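# Route PSU cable through case wall and seat supply

## Task

Feed the power supply's cable through the hole in the computer case's internal wall so that the entire plug sits in the far compartment, clearly away from the wall, with the cable fairly taut on the supply's side. Stand the supply upright on the case floor inside the rear-panel slot, cable end facing in, with its end plate lying flat against the panel's outer face. The case must end up flat on the table with nothing beneath its feet, and no loose object may touch the supply, the cable or the plug. Everything must stay put on its own, not held by the robot; finish by opening the grippers and moving the arms away.

## Robot and tools

Robot: two Doosan M1013 six-joint arms, left_arm and right_arm, each carrying a Robotiq 140 mm two-finger gripper and a wrist camera. Bases in the scene frame: left_arm at (-0.024, +0.637, 0) m, right_arm at (+0.061, -0.617, 0) m, both facing nearly along +x.

Frames: results report poses in a single scene frame with its origin on the table top midway between the arms, +z up, +x out across the table, and left_arm on the +y side. The arm names do not match image sides. Each gripper has its own axes: fingers point along +z, and they open and close along y. end_effector_position is the spot between the pads when shut; closed fingertips stick out about 33 mm past it (9 mm when fully open), and closing pushes the tips about 24 mm further from the arm, so keep that clearance above surfaces. Reported hand positions can be a little off, more so at long reach.

Row layout (shared by execute_actions and move): one flat list of 18 numbers covering both arms, always all 18 even if one arm is idle. Order: left dx, dy, dz, rx, ry, rz, left gripper position, force_limit, speed, then the same nine for the right arm. All values lie in [-1, 1]. dx..rz are an offset, not a pose: a displacement from the gripper's measured pose at the start of the action, expressed in that gripper's own axes; 1.0 equals 0.6 m or 180 degrees, and rx, ry, rz form one rotation vector. Every row in an action is measured from that same start pose, not from the row before. Gripper position is absolute: +1 fully open (140 mm), about -0.8 pads touching, -1 closes until blocked. force_limit: -1 about 14 N, 0 about 60 N, +1 about 107 N. speed: -1 about 30 mm/s, 0 about 140, +1 about 250. To leave a gripper unchanged, resend its previous three numbers; a 0 there is a real command.

execute_actions(actions): a list of actions, each a table of up to 15 rows, each row lasting one 1/30 s control step; a short table repeats its final row until 15 steps pass. An empty list just returns state and images. Each step the commanded pose is clipped to within 70 mm and 16 degrees of the measured pose, so big offsets need several actions. Results include step readings; HELD with an arm label means part of that arm's row was held back.

move(target, speed, stop_force, blocking): target is one 18-number row as above, offsets counted from the pose in the latest result showing one. Each gripper follows a straight path; both paths finish together, lasting 0.5 to 10 s. speed is the top path speed in m/s, 0.002 to 0.5 (default 0.25), turning limited to twice that in rad/s. Paths ignore obstacles and the other arm, and hands may lag or overshoot, particularly with the arm nearly straight. stop_force (N, 20 to 80, one value for both arms, not allowed in the first 0.2 s) ends an arm's path when estimated push against its motion exceeds that value for two steps; the hand then backs to where it was two steps earlier. Use it only with slow speeds, not while the gripper rotates, and omit it when pulling off something you press on. blocking=false returns after 0.5 s; then use wait or stop before other motion. The move: line reports the ending (done, off_target, moving, held, contact, fault) and limits (paced = pose clipped; held = a check blocked steps, after which the arm may jump fast).

wait(seconds): 0 to 10, arms hold their last command. stop(): brakes a running move. zoom_image(camera, region): region [x0, y0, x1, y1] in pixels, at most 504 by 504; cameras cam_high and cam_low (896x504), cam_left_wrist and cam_right_wrist (504x504). read_manual(section) gives only licence texts. finished_scene(scene): ends the current scene, giving its number; irreversible. Calibration for each camera is in the original setup and may be slightly off.

Gripping: send position -1 and confirm object_status 2 (0 moving, 1 blocked while opening, 2 blocked while closing, 3 reached target or pads met). To squeeze harder, raise force_limit and switch position between -1 and -0.98. position_measured is in counts: 3 fully open, 230 pads touching.

Result lines: per-arm pose and velocities, Hand target lines (where each controller now drives), "pose unreachable" when a clearance check altered a command, MOTOR HOT and OVER-TEMPERATURE FAULT for heat from holding loads.

Avoid: pressing firmly into solid things (arms are stiff; even slight overshoot can fault), joint torques at their limits (elbow 148, wrist joints 41.8 N m) or outside forces of 144 N, which freeze that arm for 10 s; arms colliding; dropping, slamming or knocking anything off the table. Occasional brief pushes may disturb loose objects, so recheck before finishing.

Each tool is called after "Call:" by a JSON object that holds its "api" and its "payload", one argument or row to a line.

## Session

Call:
{"api": "execute_actions", "payload": {
  "actions": []
}}

Scene clock: 0.00 s.
left_arm: end_effector_position=(+0.1867, +0.7366, +0.2667) position_measured=3 object_status=3 end_effector_quat_wxyz=(+0.666, -0.456, -0.469, +0.358) end_effector_velocity=(+0.000, -0.000, -0.000) end_effector_angular_velocity=(+0.001, +0.001, +0.000) | right_arm: end_effector_position=(+0.6334, -0.4418, +0.3990) position_measured=230 object_status=3 end_effector_quat_wxyz=(-0.018, +0.803, -0.596, -0.004) end_effector_velocity=(+0.000, -0.000, +0.000) end_effector_angular_velocity=(+0.000, -0.001, -0.000)
Joint positions: left_arm=[-0.051  0.442  2.213  0.279  2.187 -0.176] | right_arm=[0.146 0.052 1.591 0.03  1.477 3.069]
Joint velocities: left_arm=[-0.     0.001 -0.    -0.     0.    -0.001] | right_arm=[-0.     0.    -0.     0.    -0.001 -0.   ]
Hand target (left_arm): +0.187, +0.737, +0.267; +0.666, -0.456, -0.469, +0.358
Hand target (right_arm): +0.633, -0.442, +0.399; -0.018, +0.803, -0.596, -0.004
camera_calibration (this result's frames):
cam_left_wrist: T_world_to_cam=[[-0.095154, 0.109828, -0.989385, 0.197231], [0.0752661, -0.990256, -0.117163, 0.750265], [-0.992613, -0.0856157, 0.0859605, 0.397081], [0, 0, 0, 1]] pos_world=[0.356445, 0.75529, 0.248907]
cam_right_wrist: T_world_to_cam=[[-0.96985, -0.237505, -0.0546101, 0.535152], [-0.238981, 0.882981, 0.404021, 0.379528], [-0.0477374, 0.404891, -0.913118, 0.742023], [0, 0, 0, 1]] pos_world=[0.645139, -0.508453, 0.553442]

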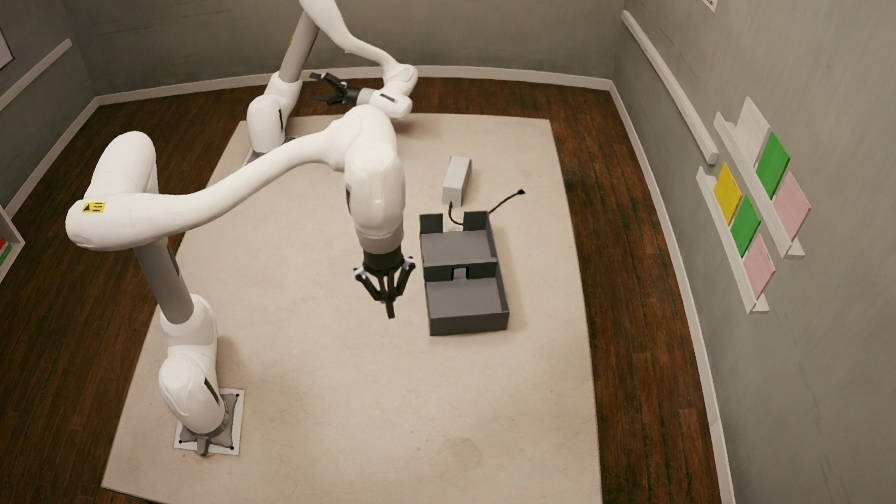

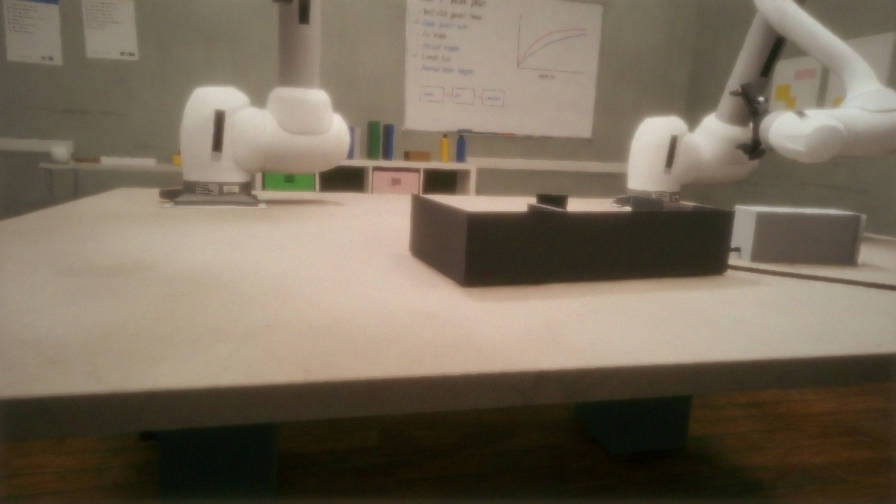

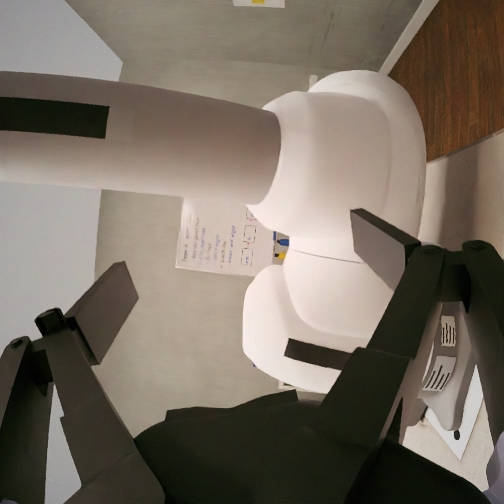

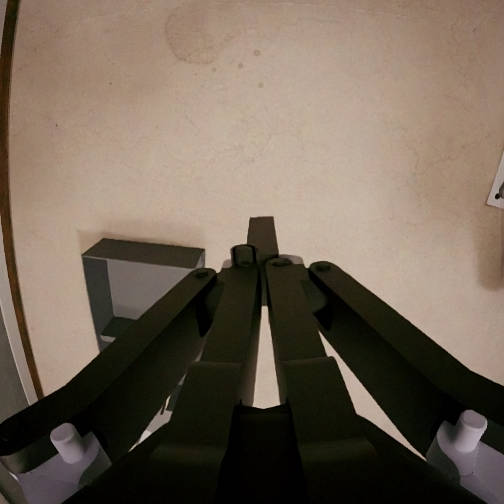

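Call:
{"api": "move", "payload": {
  "target": [-0.138,-0.21,-0.75,-0.52,-0.164,0,0.5,0,0, 0.1,0.1,0,0,0,0,-0.4,-0.5,0]
}}

Call:
{"api": "zoom_image", "payload": {
  "camera": "cam_high",
  "region": [390,140,560,350]
}}

Scene clock: 18.07 s.
left_arm: end_effector_position=(+0.5967, +0.4992, +0.2958) position_measured=66 object_status=3 end_effector_quat_wxyz=(-0.002, +0.697, +0.717, +0.000) end_effector_velocity=(+0.001, +0.000, +0.001) end_effector_angular_velocity=(+0.002, -0.008, -0.001) | right_arm: end_effector_position=(+0.5934, -0.5165, +0.3960) position_measured=179 object_status=3 end_effector_quat_wxyz=(-0.018, +0.803, -0.596, -0.004) end_effector_velocity=(-0.000, -0.001, -0.000) end_effector_angular_velocity=(+0.000, +0.001, -0.001)
Joint positions: left_arm=[-0.277  0.153  1.665  0.002  1.326 -0.303] | right_arm=[ 0.026 -0.038  1.687  0.032  1.474  2.949]
Joint velocities: left_arm=[-0.001 -0.003  0.001  0.004 -0.006 -0.001] | right_arm=[-0.001 -0.     0.001  0.     0.    -0.   ]
Hand target (left_arm): +0.597, +0.499, +0.296; -0.002, +0.697, +0.717, +0.000
Hand target (right_arm): +0.593, -0.517, +0.396; -0.018, +0.803, -0.596, -0.004
Off the commanded pose (left_arm): 0.001 m, 0 deg.
Off the commanded pose (right_arm): 0.000 m, 0 deg.
move: done
camera_calibration (this result's frames):
cam_left_wrist: T_world_to_cam=[[0.980228, -0.196882, 0.0197427, -0.496013], [-0.19099, -0.915347, 0.35449, 0.469605], [-0.0517214, -0.351252, -0.934851, 0.654395], [0, 0, 0, 1]] pos_world=[0.609742, 0.562052, 0.455084]
cam_right_wrist: T_world_to_cam=[[-0.969844, -0.237517, -0.0546587, 0.47845], [-0.239027, 0.883103, 0.403727, 0.437398], [-0.047623, 0.404618, -0.913245, 0.767445], [0, 0, 0, 1]] pos_world=[0.60512, -0.583149, 0.550427]

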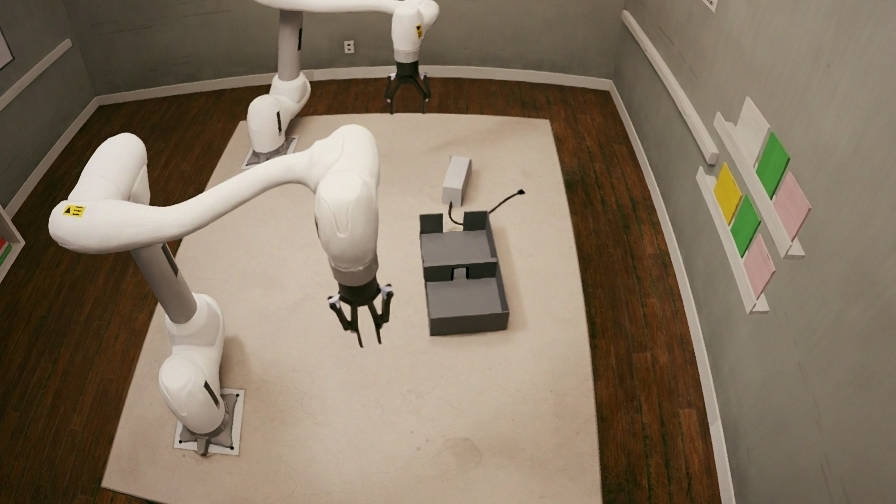

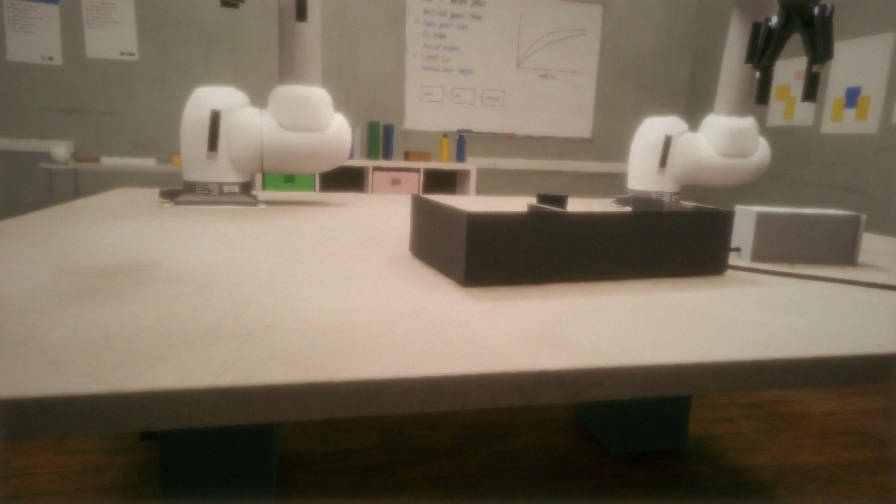

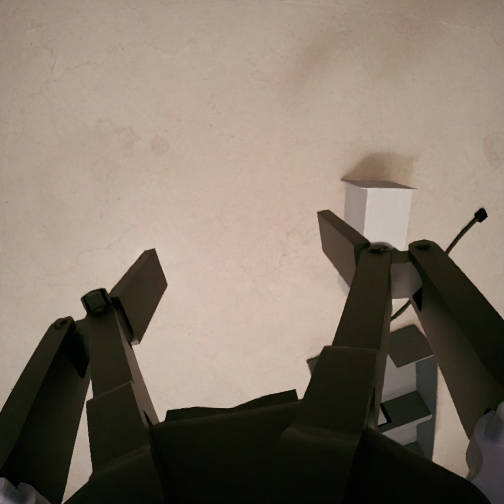

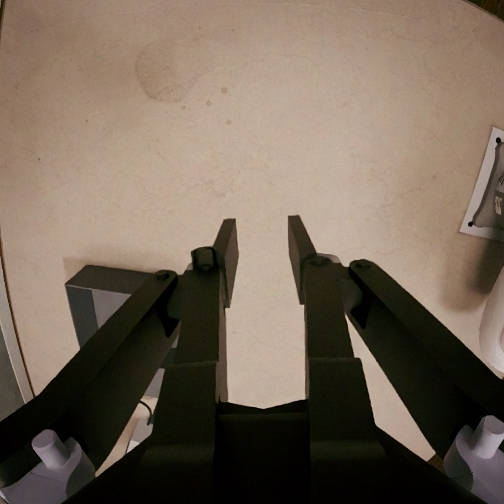

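Region (390, 140, 560, 350) of cam_high's 896x504 image, scaled by 2.400, with more detail than that image has; it fills the left 408 columns of this view, and the rest is white.

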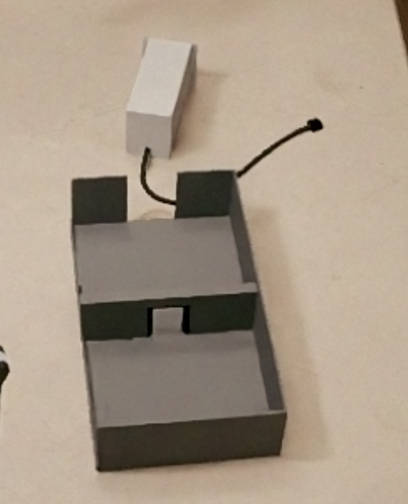

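Call:
{"api": "move", "payload": {
  "target": [-0.6,0.4,0,0,0,0,1,0,0, 0,0,0,0,0,0,-0.4,-0.5,0]
}}

Call:
{"api": "zoom_image", "payload": {
  "camera": "cam_left_wrist",
  "region": [120,100,400,380]
}}

Scene clock: 27.03 s.
left_arm: end_effector_position=(+0.8474, +0.1465, +0.2945) position_measured=3 object_status=3 end_effector_quat_wxyz=(-0.001, +0.697, +0.717, +0.000) end_effector_velocity=(+0.001, -0.001, -0.000) end_effector_angular_velocity=(+0.002, +0.003, -0.001) | right_arm: end_effector_position=(+0.5933, -0.5165, +0.3960) position_measured=179 object_status=3 end_effector_quat_wxyz=(-0.018, +0.803, -0.596, -0.004) end_effector_velocity=(+0.000, +0.000, +0.000) end_effector_angular_velocity=(-0.000, -0.001, +0.000)
Joint positions: left_arm=[-0.55   0.797  0.7    0.001  1.647 -0.576] | right_arm=[ 0.026 -0.038  1.687  0.032  1.474  2.949]
Joint velocities: left_arm=[-0.     0.005 -0.008 -0.     0.007  0.   ] | right_arm=[ 0.001 -0.    -0.001 -0.     0.     0.   ]
Hand target (left_arm): +0.847, +0.146, +0.295; -0.001, +0.697, +0.717, +0.000
Hand target (right_arm): +0.593, -0.517, +0.396; -0.018, +0.803, -0.596, -0.004
Off the commanded pose (left_arm): 0.001 m, 0 deg.
Off the commanded pose (right_arm): 0.000 m, 0 deg.
move: done
camera_calibration (this result's frames):
cam_left_wrist: T_world_to_cam=[[0.980318, -0.196382, 0.0202766, -0.811393], [-0.19068, -0.9152, 0.355036, 0.194645], [-0.0511655, -0.351915, -0.934633, 0.541805], [0, 0, 0, 1]] pos_world=[0.860259, 0.209465, 0.453735]
cam_right_wrist: T_world_to_cam=[[-0.969837, -0.237548, -0.0546506, 0.478415], [-0.239052, 0.883095, 0.40373, 0.437407], [-0.0476435, 0.404616, -0.913245, 0.767452], [0, 0, 0, 1]] pos_world=[0.605112, -0.583149, 0.550423]

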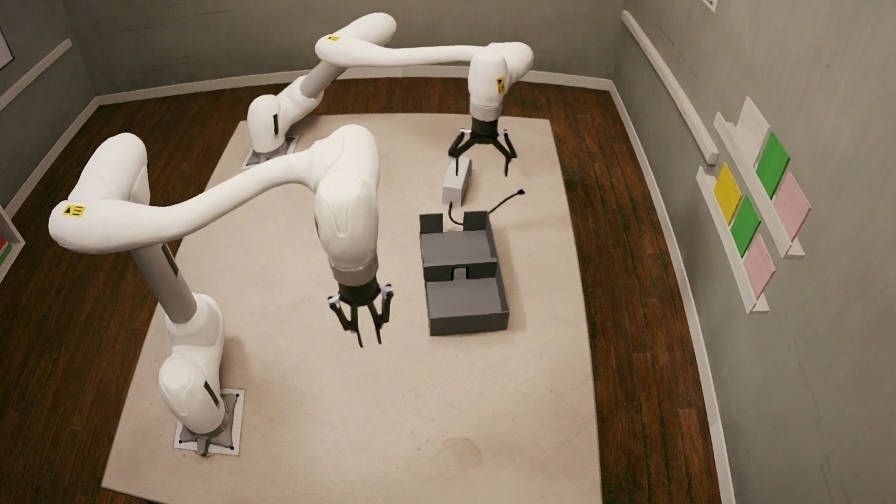

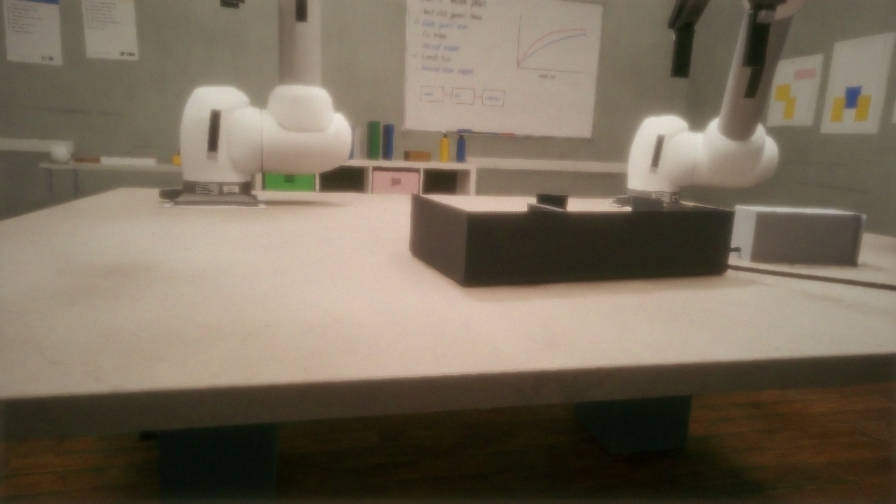

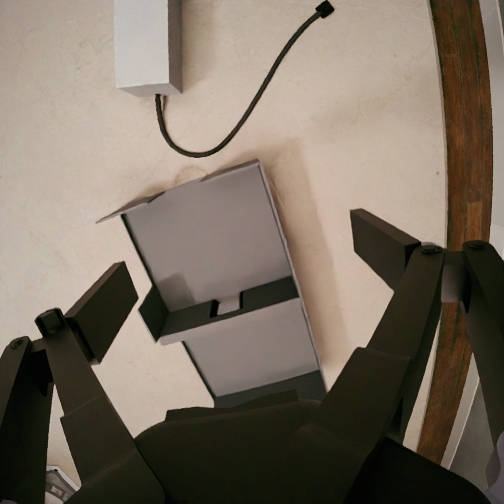

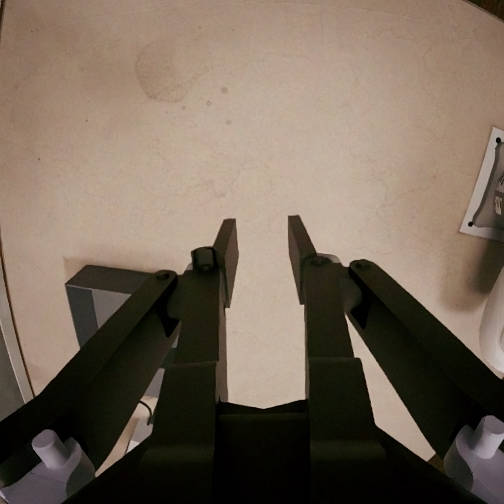

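Region (120, 100, 400, 380) of cam_left_wrist's 504x504 image, scaled by 1.800, with more detail than that image has.

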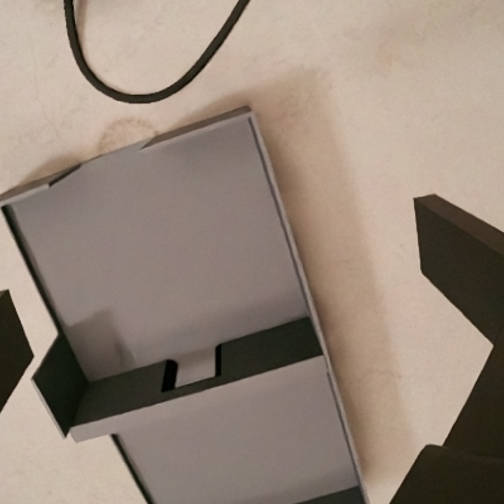

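Call:
{"api": "move", "payload": {
  "target": [0.30,0.19,0.27,0,0,-0.72,-0.3,-0.4,0, 0,0,0,0,0,0,-0.4,-0.5,0],
  "speed": 0.3
}}

Scene clock: 52.53 s.
left_arm: end_effector_position=(+0.9553, +0.3300, +0.1325) position_measured=167 object_status=3 end_effector_quat_wxyz=(-0.000, -0.352, +0.936, +0.002) end_effector_velocity=(-0.000, +0.001, -0.002) end_effector_angular_velocity=(+0.001, +0.003, +0.007) | right_arm: end_effector_position=(+0.5933, -0.5165, +0.3960) position_measured=179 object_status=3 end_effector_quat_wxyz=(-0.018, +0.803, -0.596, -0.004) end_effector_velocity=(+0.000, -0.001, +0.000) end_effector_angular_velocity=(-0.000, -0.000, -0.001)
Joint positions: left_arm=[-0.341  0.872  0.853  0.002  1.419 -2.628] | right_arm=[ 0.026 -0.038  1.687  0.032  1.474  2.949]
Joint velocities: left_arm=[ 0.     0.002  0.001  0.     0.001 -0.007] | right_arm=[-0.001  0.    -0.    -0.001  0.    -0.   ]
Hand target (left_arm): +0.955, +0.330, +0.132; -0.000, -0.352, +0.936, +0.002
Hand target (right_arm): +0.593, -0.517, +0.396; -0.018, +0.803, -0.596, -0.004
Off the commanded pose (left_arm): 0.001 m, 0 deg.
Off the commanded pose (right_arm): 0.000 m, 0 deg.
move: done
camera_calibration (this result's frames):
cam_left_wrist: T_world_to_cam=[[-0.472579, 0.880917, 0.0255689, 0.15389], [0.827698, 0.433692, 0.35613, -0.977431], [0.302632, 0.189463, -0.934087, -0.0562402], [0, 0, 0, 1]] pos_world=[0.898762, 0.298995, 0.291624]
cam_right_wrist: T_world_to_cam=[[-0.969838, -0.237545, -0.0546501, 0.478417], [-0.239049, 0.883096, 0.40373, 0.437406], [-0.0476427, 0.404617, -0.913245, 0.767451], [0, 0, 0, 1]] pos_world=[0.605112, -0.583149, 0.550422]

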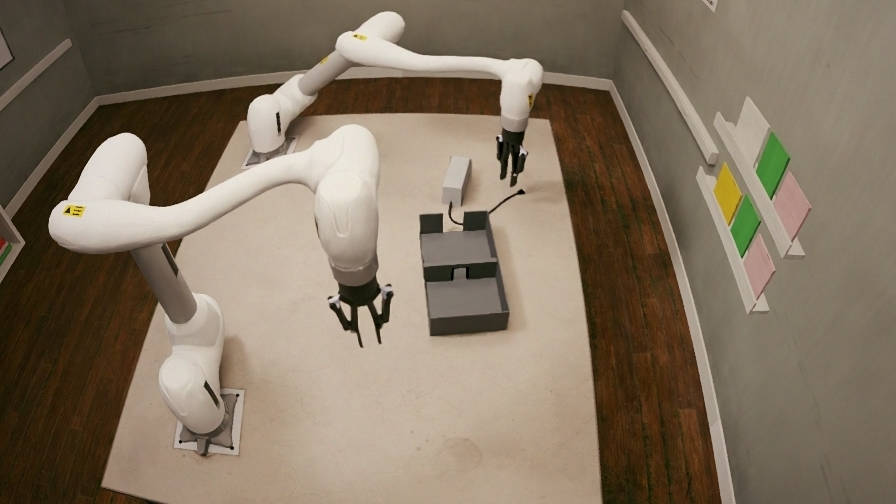

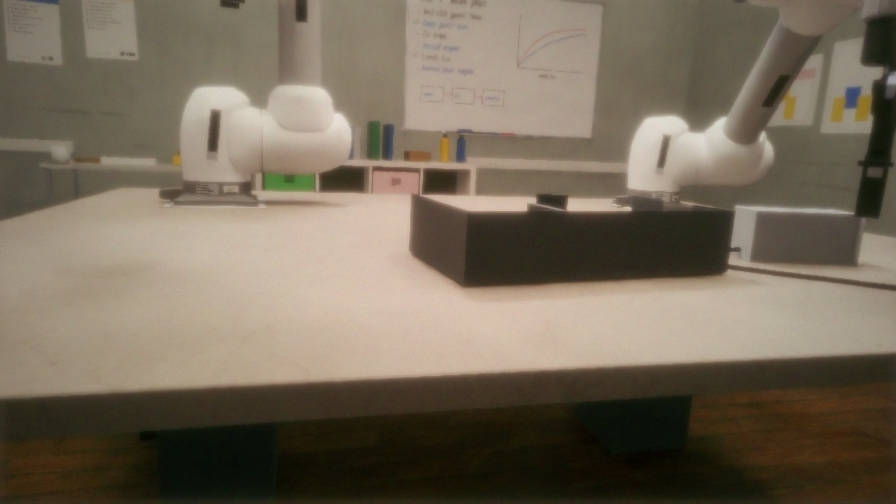

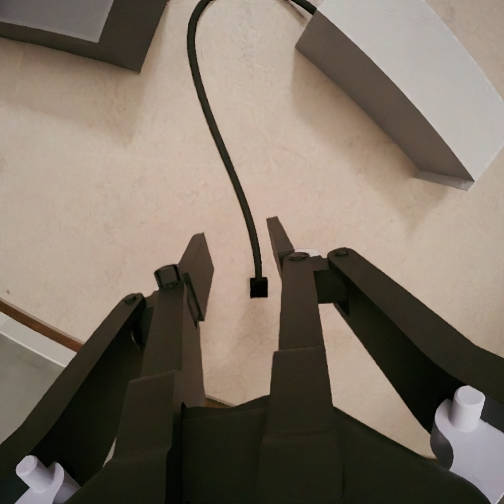

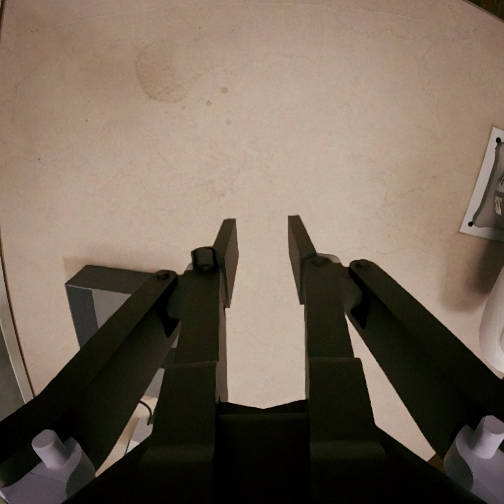

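Call:
{"api": "move", "payload": {
  "target": [-0.043,0.003,0.1625,0,0,0.033,-0.3,-0.4,0, 0,0,0,0,0,0,-0.4,-0.5,0],
  "speed": 0.06
}}

Call:
{"api": "move", "payload": {
  "target": [0,0,0,0,0,0,-1,-0.4,-0.5, 0,0,0,0,0,0,-0.4,-0.5,0]
}}

Call:
{"api": "move", "payload": {
  "target": [0.1,0,-0.2,0,0,0,-1,-0.4,-0.5, 0,0,0,0,0,0,-0.4,-0.5,0],
  "speed": 0.1
}}

Scene clock: 68.13 s.
left_arm: end_effector_position=(+0.9732, +0.3485, +0.0351) position_measured=167 object_status=3 end_effector_quat_wxyz=(-0.001, -0.303, +0.953, +0.002) end_effector_velocity=(+0.001, +0.001, -0.002) end_effector_angular_velocity=(+0.001, -0.001, -0.002) | right_arm: end_effector_position=(+0.5933, -0.5165, +0.3960) position_measured=179 object_status=3 end_effector_quat_wxyz=(-0.018, +0.803, -0.596, -0.004) end_effector_velocity=(+0.000, -0.001, -0.000) end_effector_angular_velocity=(-0.000, +0.000, -0.001)
Joint positions: left_arm=[-0.319  0.94   0.904  0.002  1.301 -2.502] | right_arm=[ 0.026 -0.038  1.687  0.032  1.474  2.949]
Joint velocities: left_arm=[ 0.001  0.001  0.001  0.001 -0.002  0.002] | right_arm=[-0.001  0.     0.    -0.     0.     0.   ]
Hand target (left_arm): +0.973, +0.348, +0.035; -0.001, -0.303, +0.953, +0.002
Hand target (right_arm): +0.593, -0.517, +0.396; -0.018, +0.803, -0.596, -0.004
Off the commanded pose (left_arm): 0.000 m, 0 deg.
Off the commanded pose (right_arm): 0.000 m, 0 deg.
move: done
camera_calibration (this result's frames):
cam_left_wrist: T_world_to_cam=[[-0.37885, 0.925106, 0.0255366, 0.0419342], [0.868239, 0.345739, 0.355846, -0.974361], [0.320366, 0.156984, -0.934196, -0.162022], [0, 0, 0, 1]] pos_world=[0.913771, 0.323516, 0.194291]
cam_right_wrist: T_world_to_cam=[[-0.969838, -0.237545, -0.0546505, 0.478417], [-0.239049, 0.883096, 0.40373, 0.437406], [-0.0476422, 0.404617, -0.913245, 0.767451], [0, 0, 0, 1]] pos_world=[0.605112, -0.583149, 0.550423]

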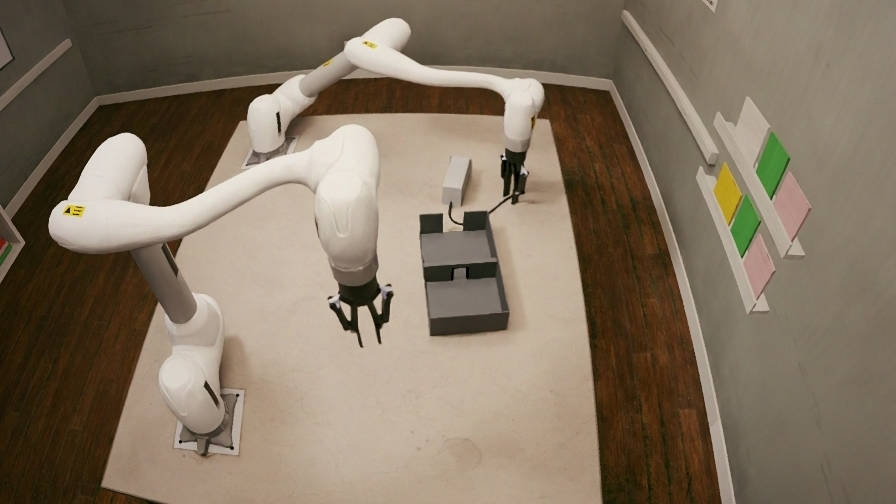

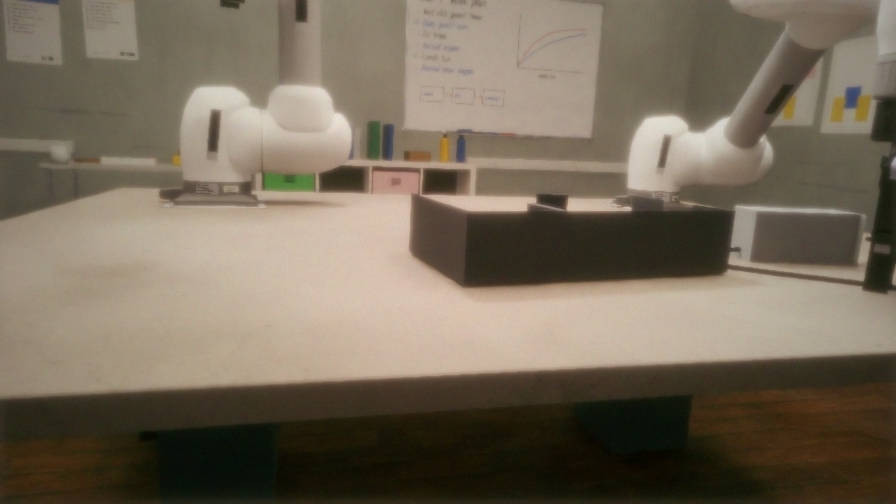

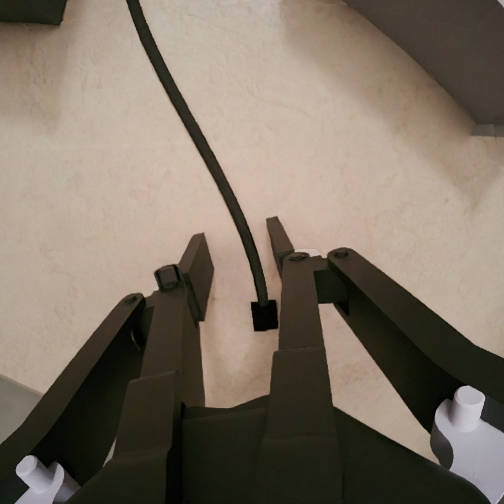

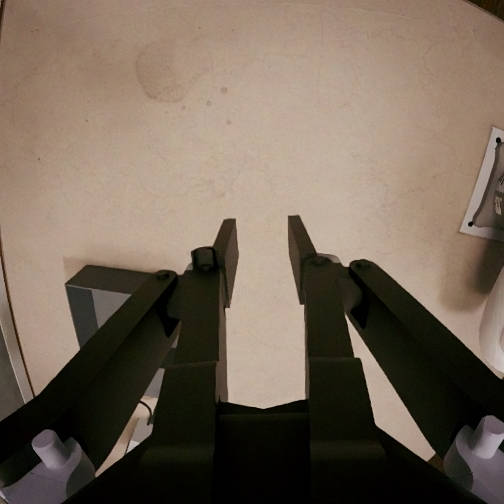

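Scene clock: 68.77 s.
left_arm: end_effector_position=(+0.9733, +0.3484, +0.0352) position_measured=223 object_status=2 end_effector_quat_wxyz=(-0.000, -0.303, +0.953, +0.001) end_effector_velocity=(+0.000, +0.000, +0.001) end_effector_angular_velocity=(+0.001, -0.001, -0.000) | right_arm: end_effector_position=(+0.5933, -0.5165, +0.3960) position_measured=179 object_status=3 end_effector_quat_wxyz=(-0.018, +0.803, -0.596, -0.004) end_effector_velocity=(+0.000, -0.001, -0.000) end_effector_angular_velocity=(-0.000, +0.000, -0.001)
Joint positions: left_arm=[-0.319  0.94   0.904  0.002  1.301 -2.502] | right_arm=[ 0.026 -0.038  1.687  0.032  1.474  2.949]
Joint velocities: left_arm=[-0.    -0.001 -0.     0.001  0.    -0.   ] | right_arm=[-0.001  0.    -0.    -0.     0.    -0.   ]
Hand target (left_arm): +0.973, +0.348, +0.035; -0.001, -0.303, +0.953, +0.002
Hand target (right_arm): +0.593, -0.517, +0.396; -0.018, +0.803, -0.596, -0.004
Off the commanded pose (left_arm): 0.000 m, 0 deg.
Off the commanded pose (right_arm): 0.000 m, 0 deg.
move: done
camera_calibration (this result's frames):
cam_left_wrist: T_world_to_cam=[[-0.378806, 0.925127, 0.0254144, 0.0419229], [0.868193, 0.345714, 0.355981, -0.974407], [0.320542, 0.156913, -0.934147, -0.162097], [0, 0, 0, 1]] pos_world=[0.913813, 0.323518, 0.194382]
cam_right_wrist: T_world_to_cam=[[-0.969838, -0.237545, -0.0546504, 0.478417], [-0.239049, 0.883096, 0.40373, 0.437406], [-0.0476424, 0.404617, -0.913245, 0.767451], [0, 0, 0, 1]] pos_world=[0.605112, -0.583149, 0.550423]

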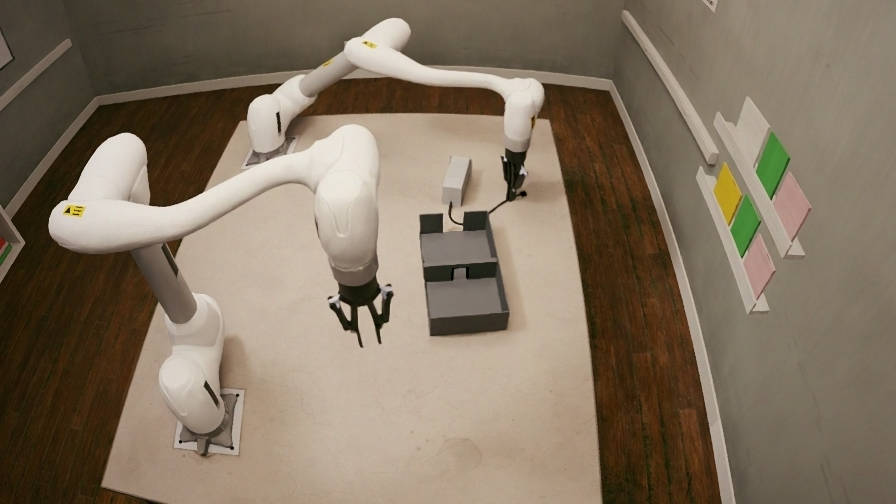

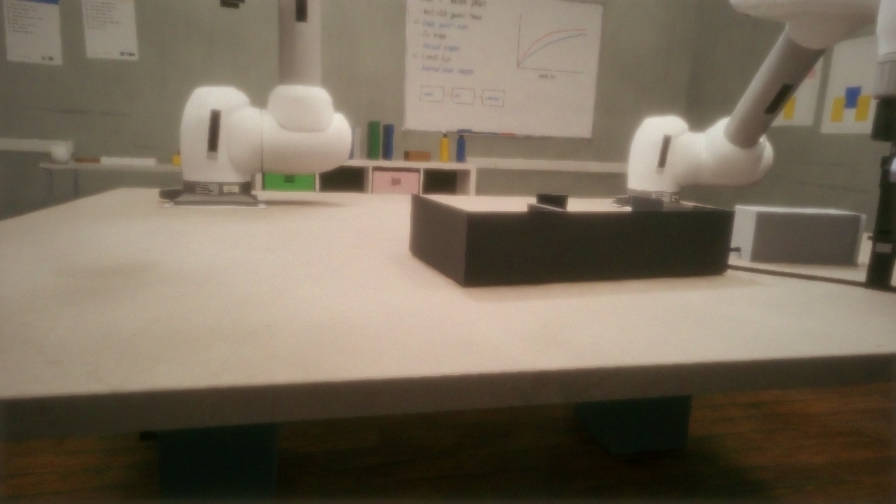

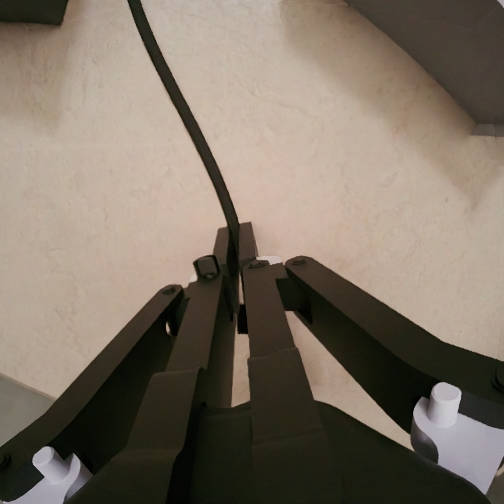

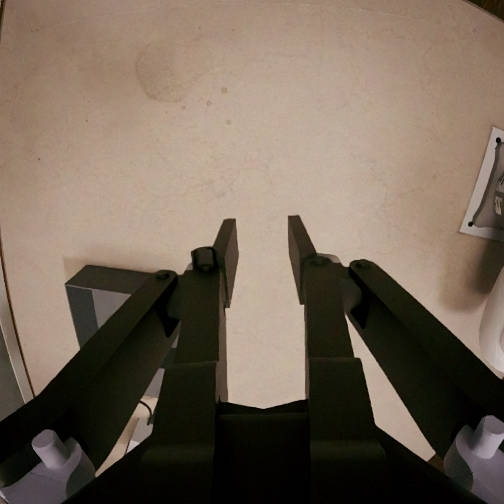

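Scene clock: 70.53 s.
left_arm: end_effector_position=(+0.9247, +0.3136, +0.1552) position_measured=223 object_status=2 end_effector_quat_wxyz=(-0.000, -0.303, +0.953, +0.001) end_effector_velocity=(-0.000, -0.001, +0.002) end_effector_angular_velocity=(-0.000, -0.002, -0.000) | right_arm: end_effector_position=(+0.5933, -0.5165, +0.3960) position_measured=179 object_status=3 end_effector_quat_wxyz=(-0.018, +0.803, -0.596, -0.004) end_effector_velocity=(-0.001, -0.000, -0.000) end_effector_angular_velocity=(-0.000, +0.002, -0.000)
Joint positions: left_arm=[-0.366  0.815  0.917  0.002  1.412 -2.55 ] | right_arm=[ 0.026 -0.038  1.687  0.032  1.474  2.949]
Joint velocities: left_arm=[-0.001 -0.002 -0.     0.    -0.    -0.001] | right_arm=[-0.    -0.     0.    -0.     0.001  0.   ]
Hand target (left_arm): +0.925, +0.314, +0.155; -0.000, -0.303, +0.953, +0.001
Hand target (right_arm): +0.593, -0.517, +0.396; -0.018, +0.803, -0.596, -0.004
Off the commanded pose (left_arm): 0.000 m, 0 deg.
Off the commanded pose (right_arm): 0.000 m, 0 deg.
move: done
camera_calibration (this result's frames):
cam_left_wrist: T_world_to_cam=[[-0.378966, 0.925064, 0.0253446, 0.0528772], [0.868126, 0.345887, 0.355977, -0.962917], [0.320535, 0.156905, -0.934151, -0.0289949], [0, 0, 0, 1]] pos_world=[0.865265, 0.288695, 0.314351]
cam_right_wrist: T_world_to_cam=[[-0.969838, -0.237545, -0.0546505, 0.478417], [-0.239049, 0.883096, 0.40373, 0.437406], [-0.0476423, 0.404617, -0.913245, 0.767451], [0, 0, 0, 1]] pos_world=[0.605112, -0.583149, 0.550423]

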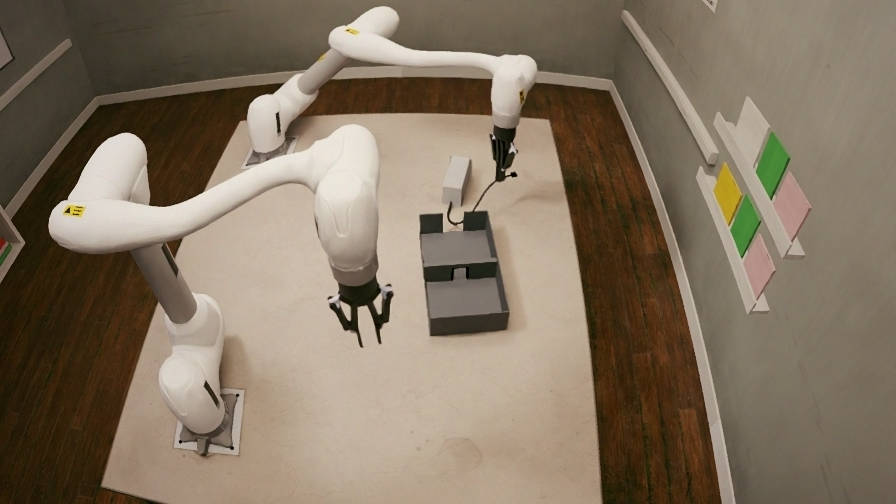

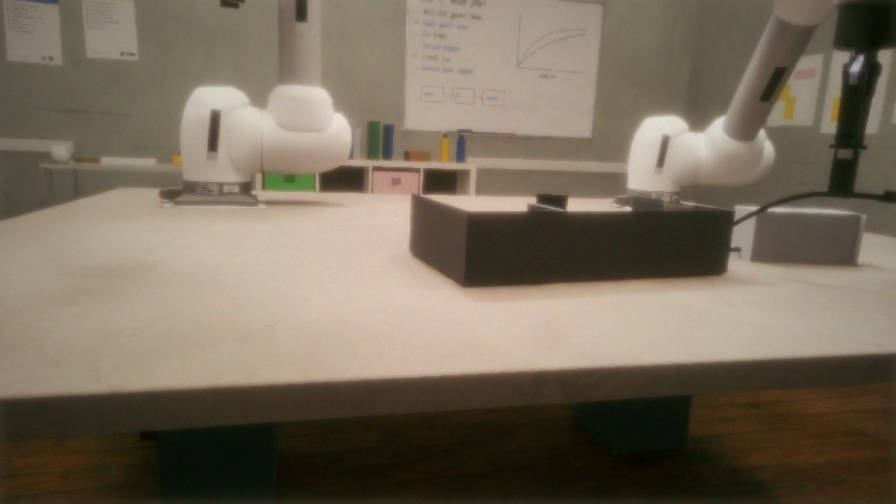

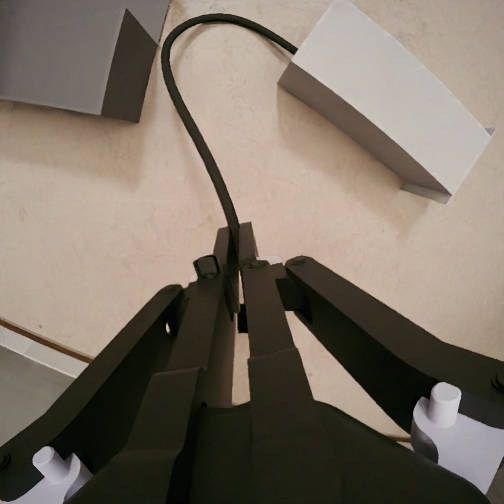

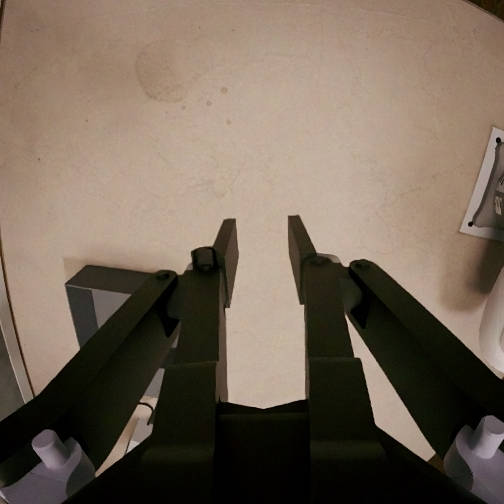

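Call:
{"api": "execute_actions", "payload": {
  "actions": []
}}

Scene clock: 94.37 s.
left_arm: end_effector_position=(+0.9247, +0.3136, +0.1553) position_measured=223 object_status=2 end_effector_quat_wxyz=(-0.000, -0.303, +0.953, +0.001) end_effector_velocity=(+0.001, -0.000, +0.001) end_effector_angular_velocity=(-0.000, -0.001, -0.000) | right_arm: end_effector_position=(+0.5933, -0.5165, +0.3960) position_measured=179 object_status=3 end_effector_quat_wxyz=(-0.018, +0.803, -0.596, -0.004) end_effector_velocity=(-0.000, -0.000, +0.000) end_effector_angular_velocity=(+0.000, +0.000, +0.000)
Joint positions: left_arm=[-0.367  0.815  0.917  0.002  1.412 -2.55 ] | right_arm=[ 0.026 -0.038  1.687  0.032  1.474  2.949]
Joint velocities: left_arm=[-0.     0.    -0.002  0.     0.001  0.   ] | right_arm=[-0.    -0.     0.     0.     0.001 -0.   ]
Hand target (left_arm): +0.925, +0.314, +0.155; -0.000, -0.303, +0.953, +0.001
Hand target (right_arm): +0.593, -0.517, +0.396; -0.018, +0.803, -0.596, -0.004
Off the commanded pose (left_arm): 0.000 m, 0 deg.
Off the commanded pose (right_arm): 0.000 m, 0 deg.
camera_calibration (this result's frames):
cam_left_wrist: T_world_to_cam=[[-0.37896, 0.925067, 0.0253253, 0.0528912], [0.868119, 0.345885, 0.355997, -0.96291], [0.320561, 0.156894, -0.934144, -0.0288859], [0, 0, 0, 1]] pos_world=[0.865224, 0.28866, 0.31447]
cam_right_wrist: T_world_to_cam=[[-0.969838, -0.237545, -0.0546505, 0.478417], [-0.239049, 0.883096, 0.40373, 0.437406], [-0.0476423, 0.404617, -0.913245, 0.767451], [0, 0, 0, 1]] pos_world=[0.605112, -0.583149, 0.550423]

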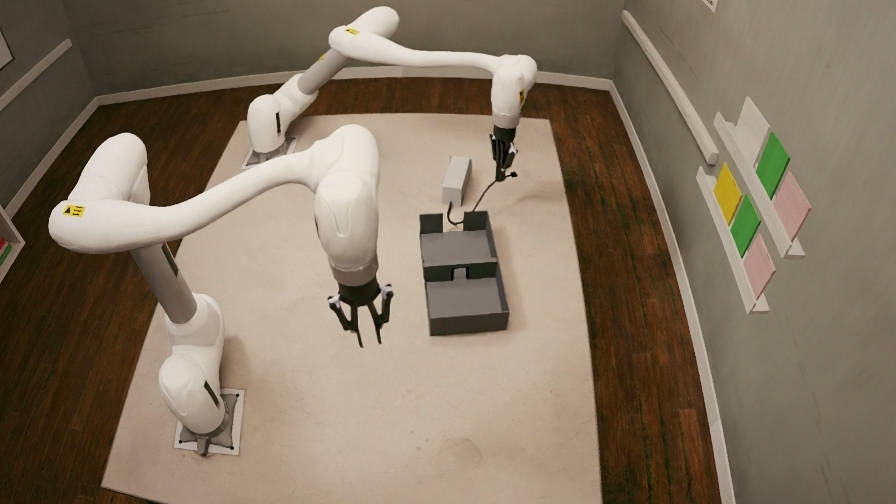

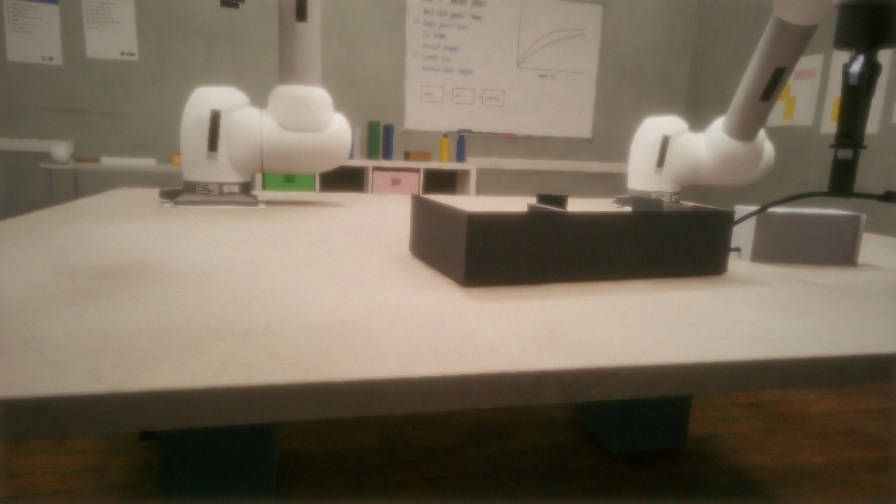

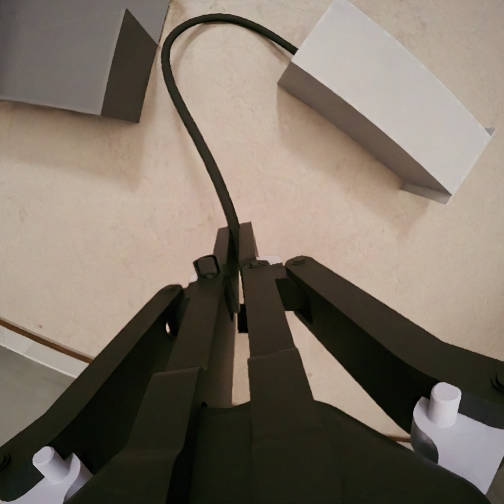

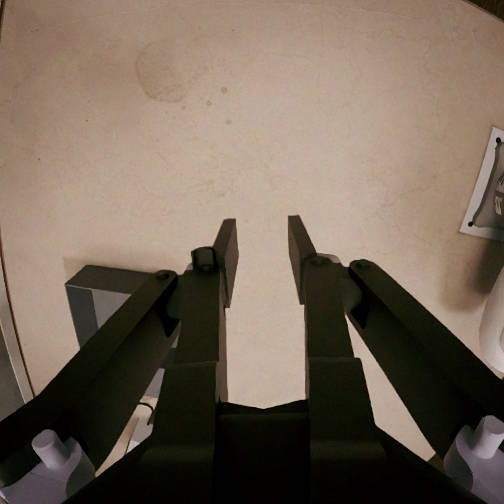

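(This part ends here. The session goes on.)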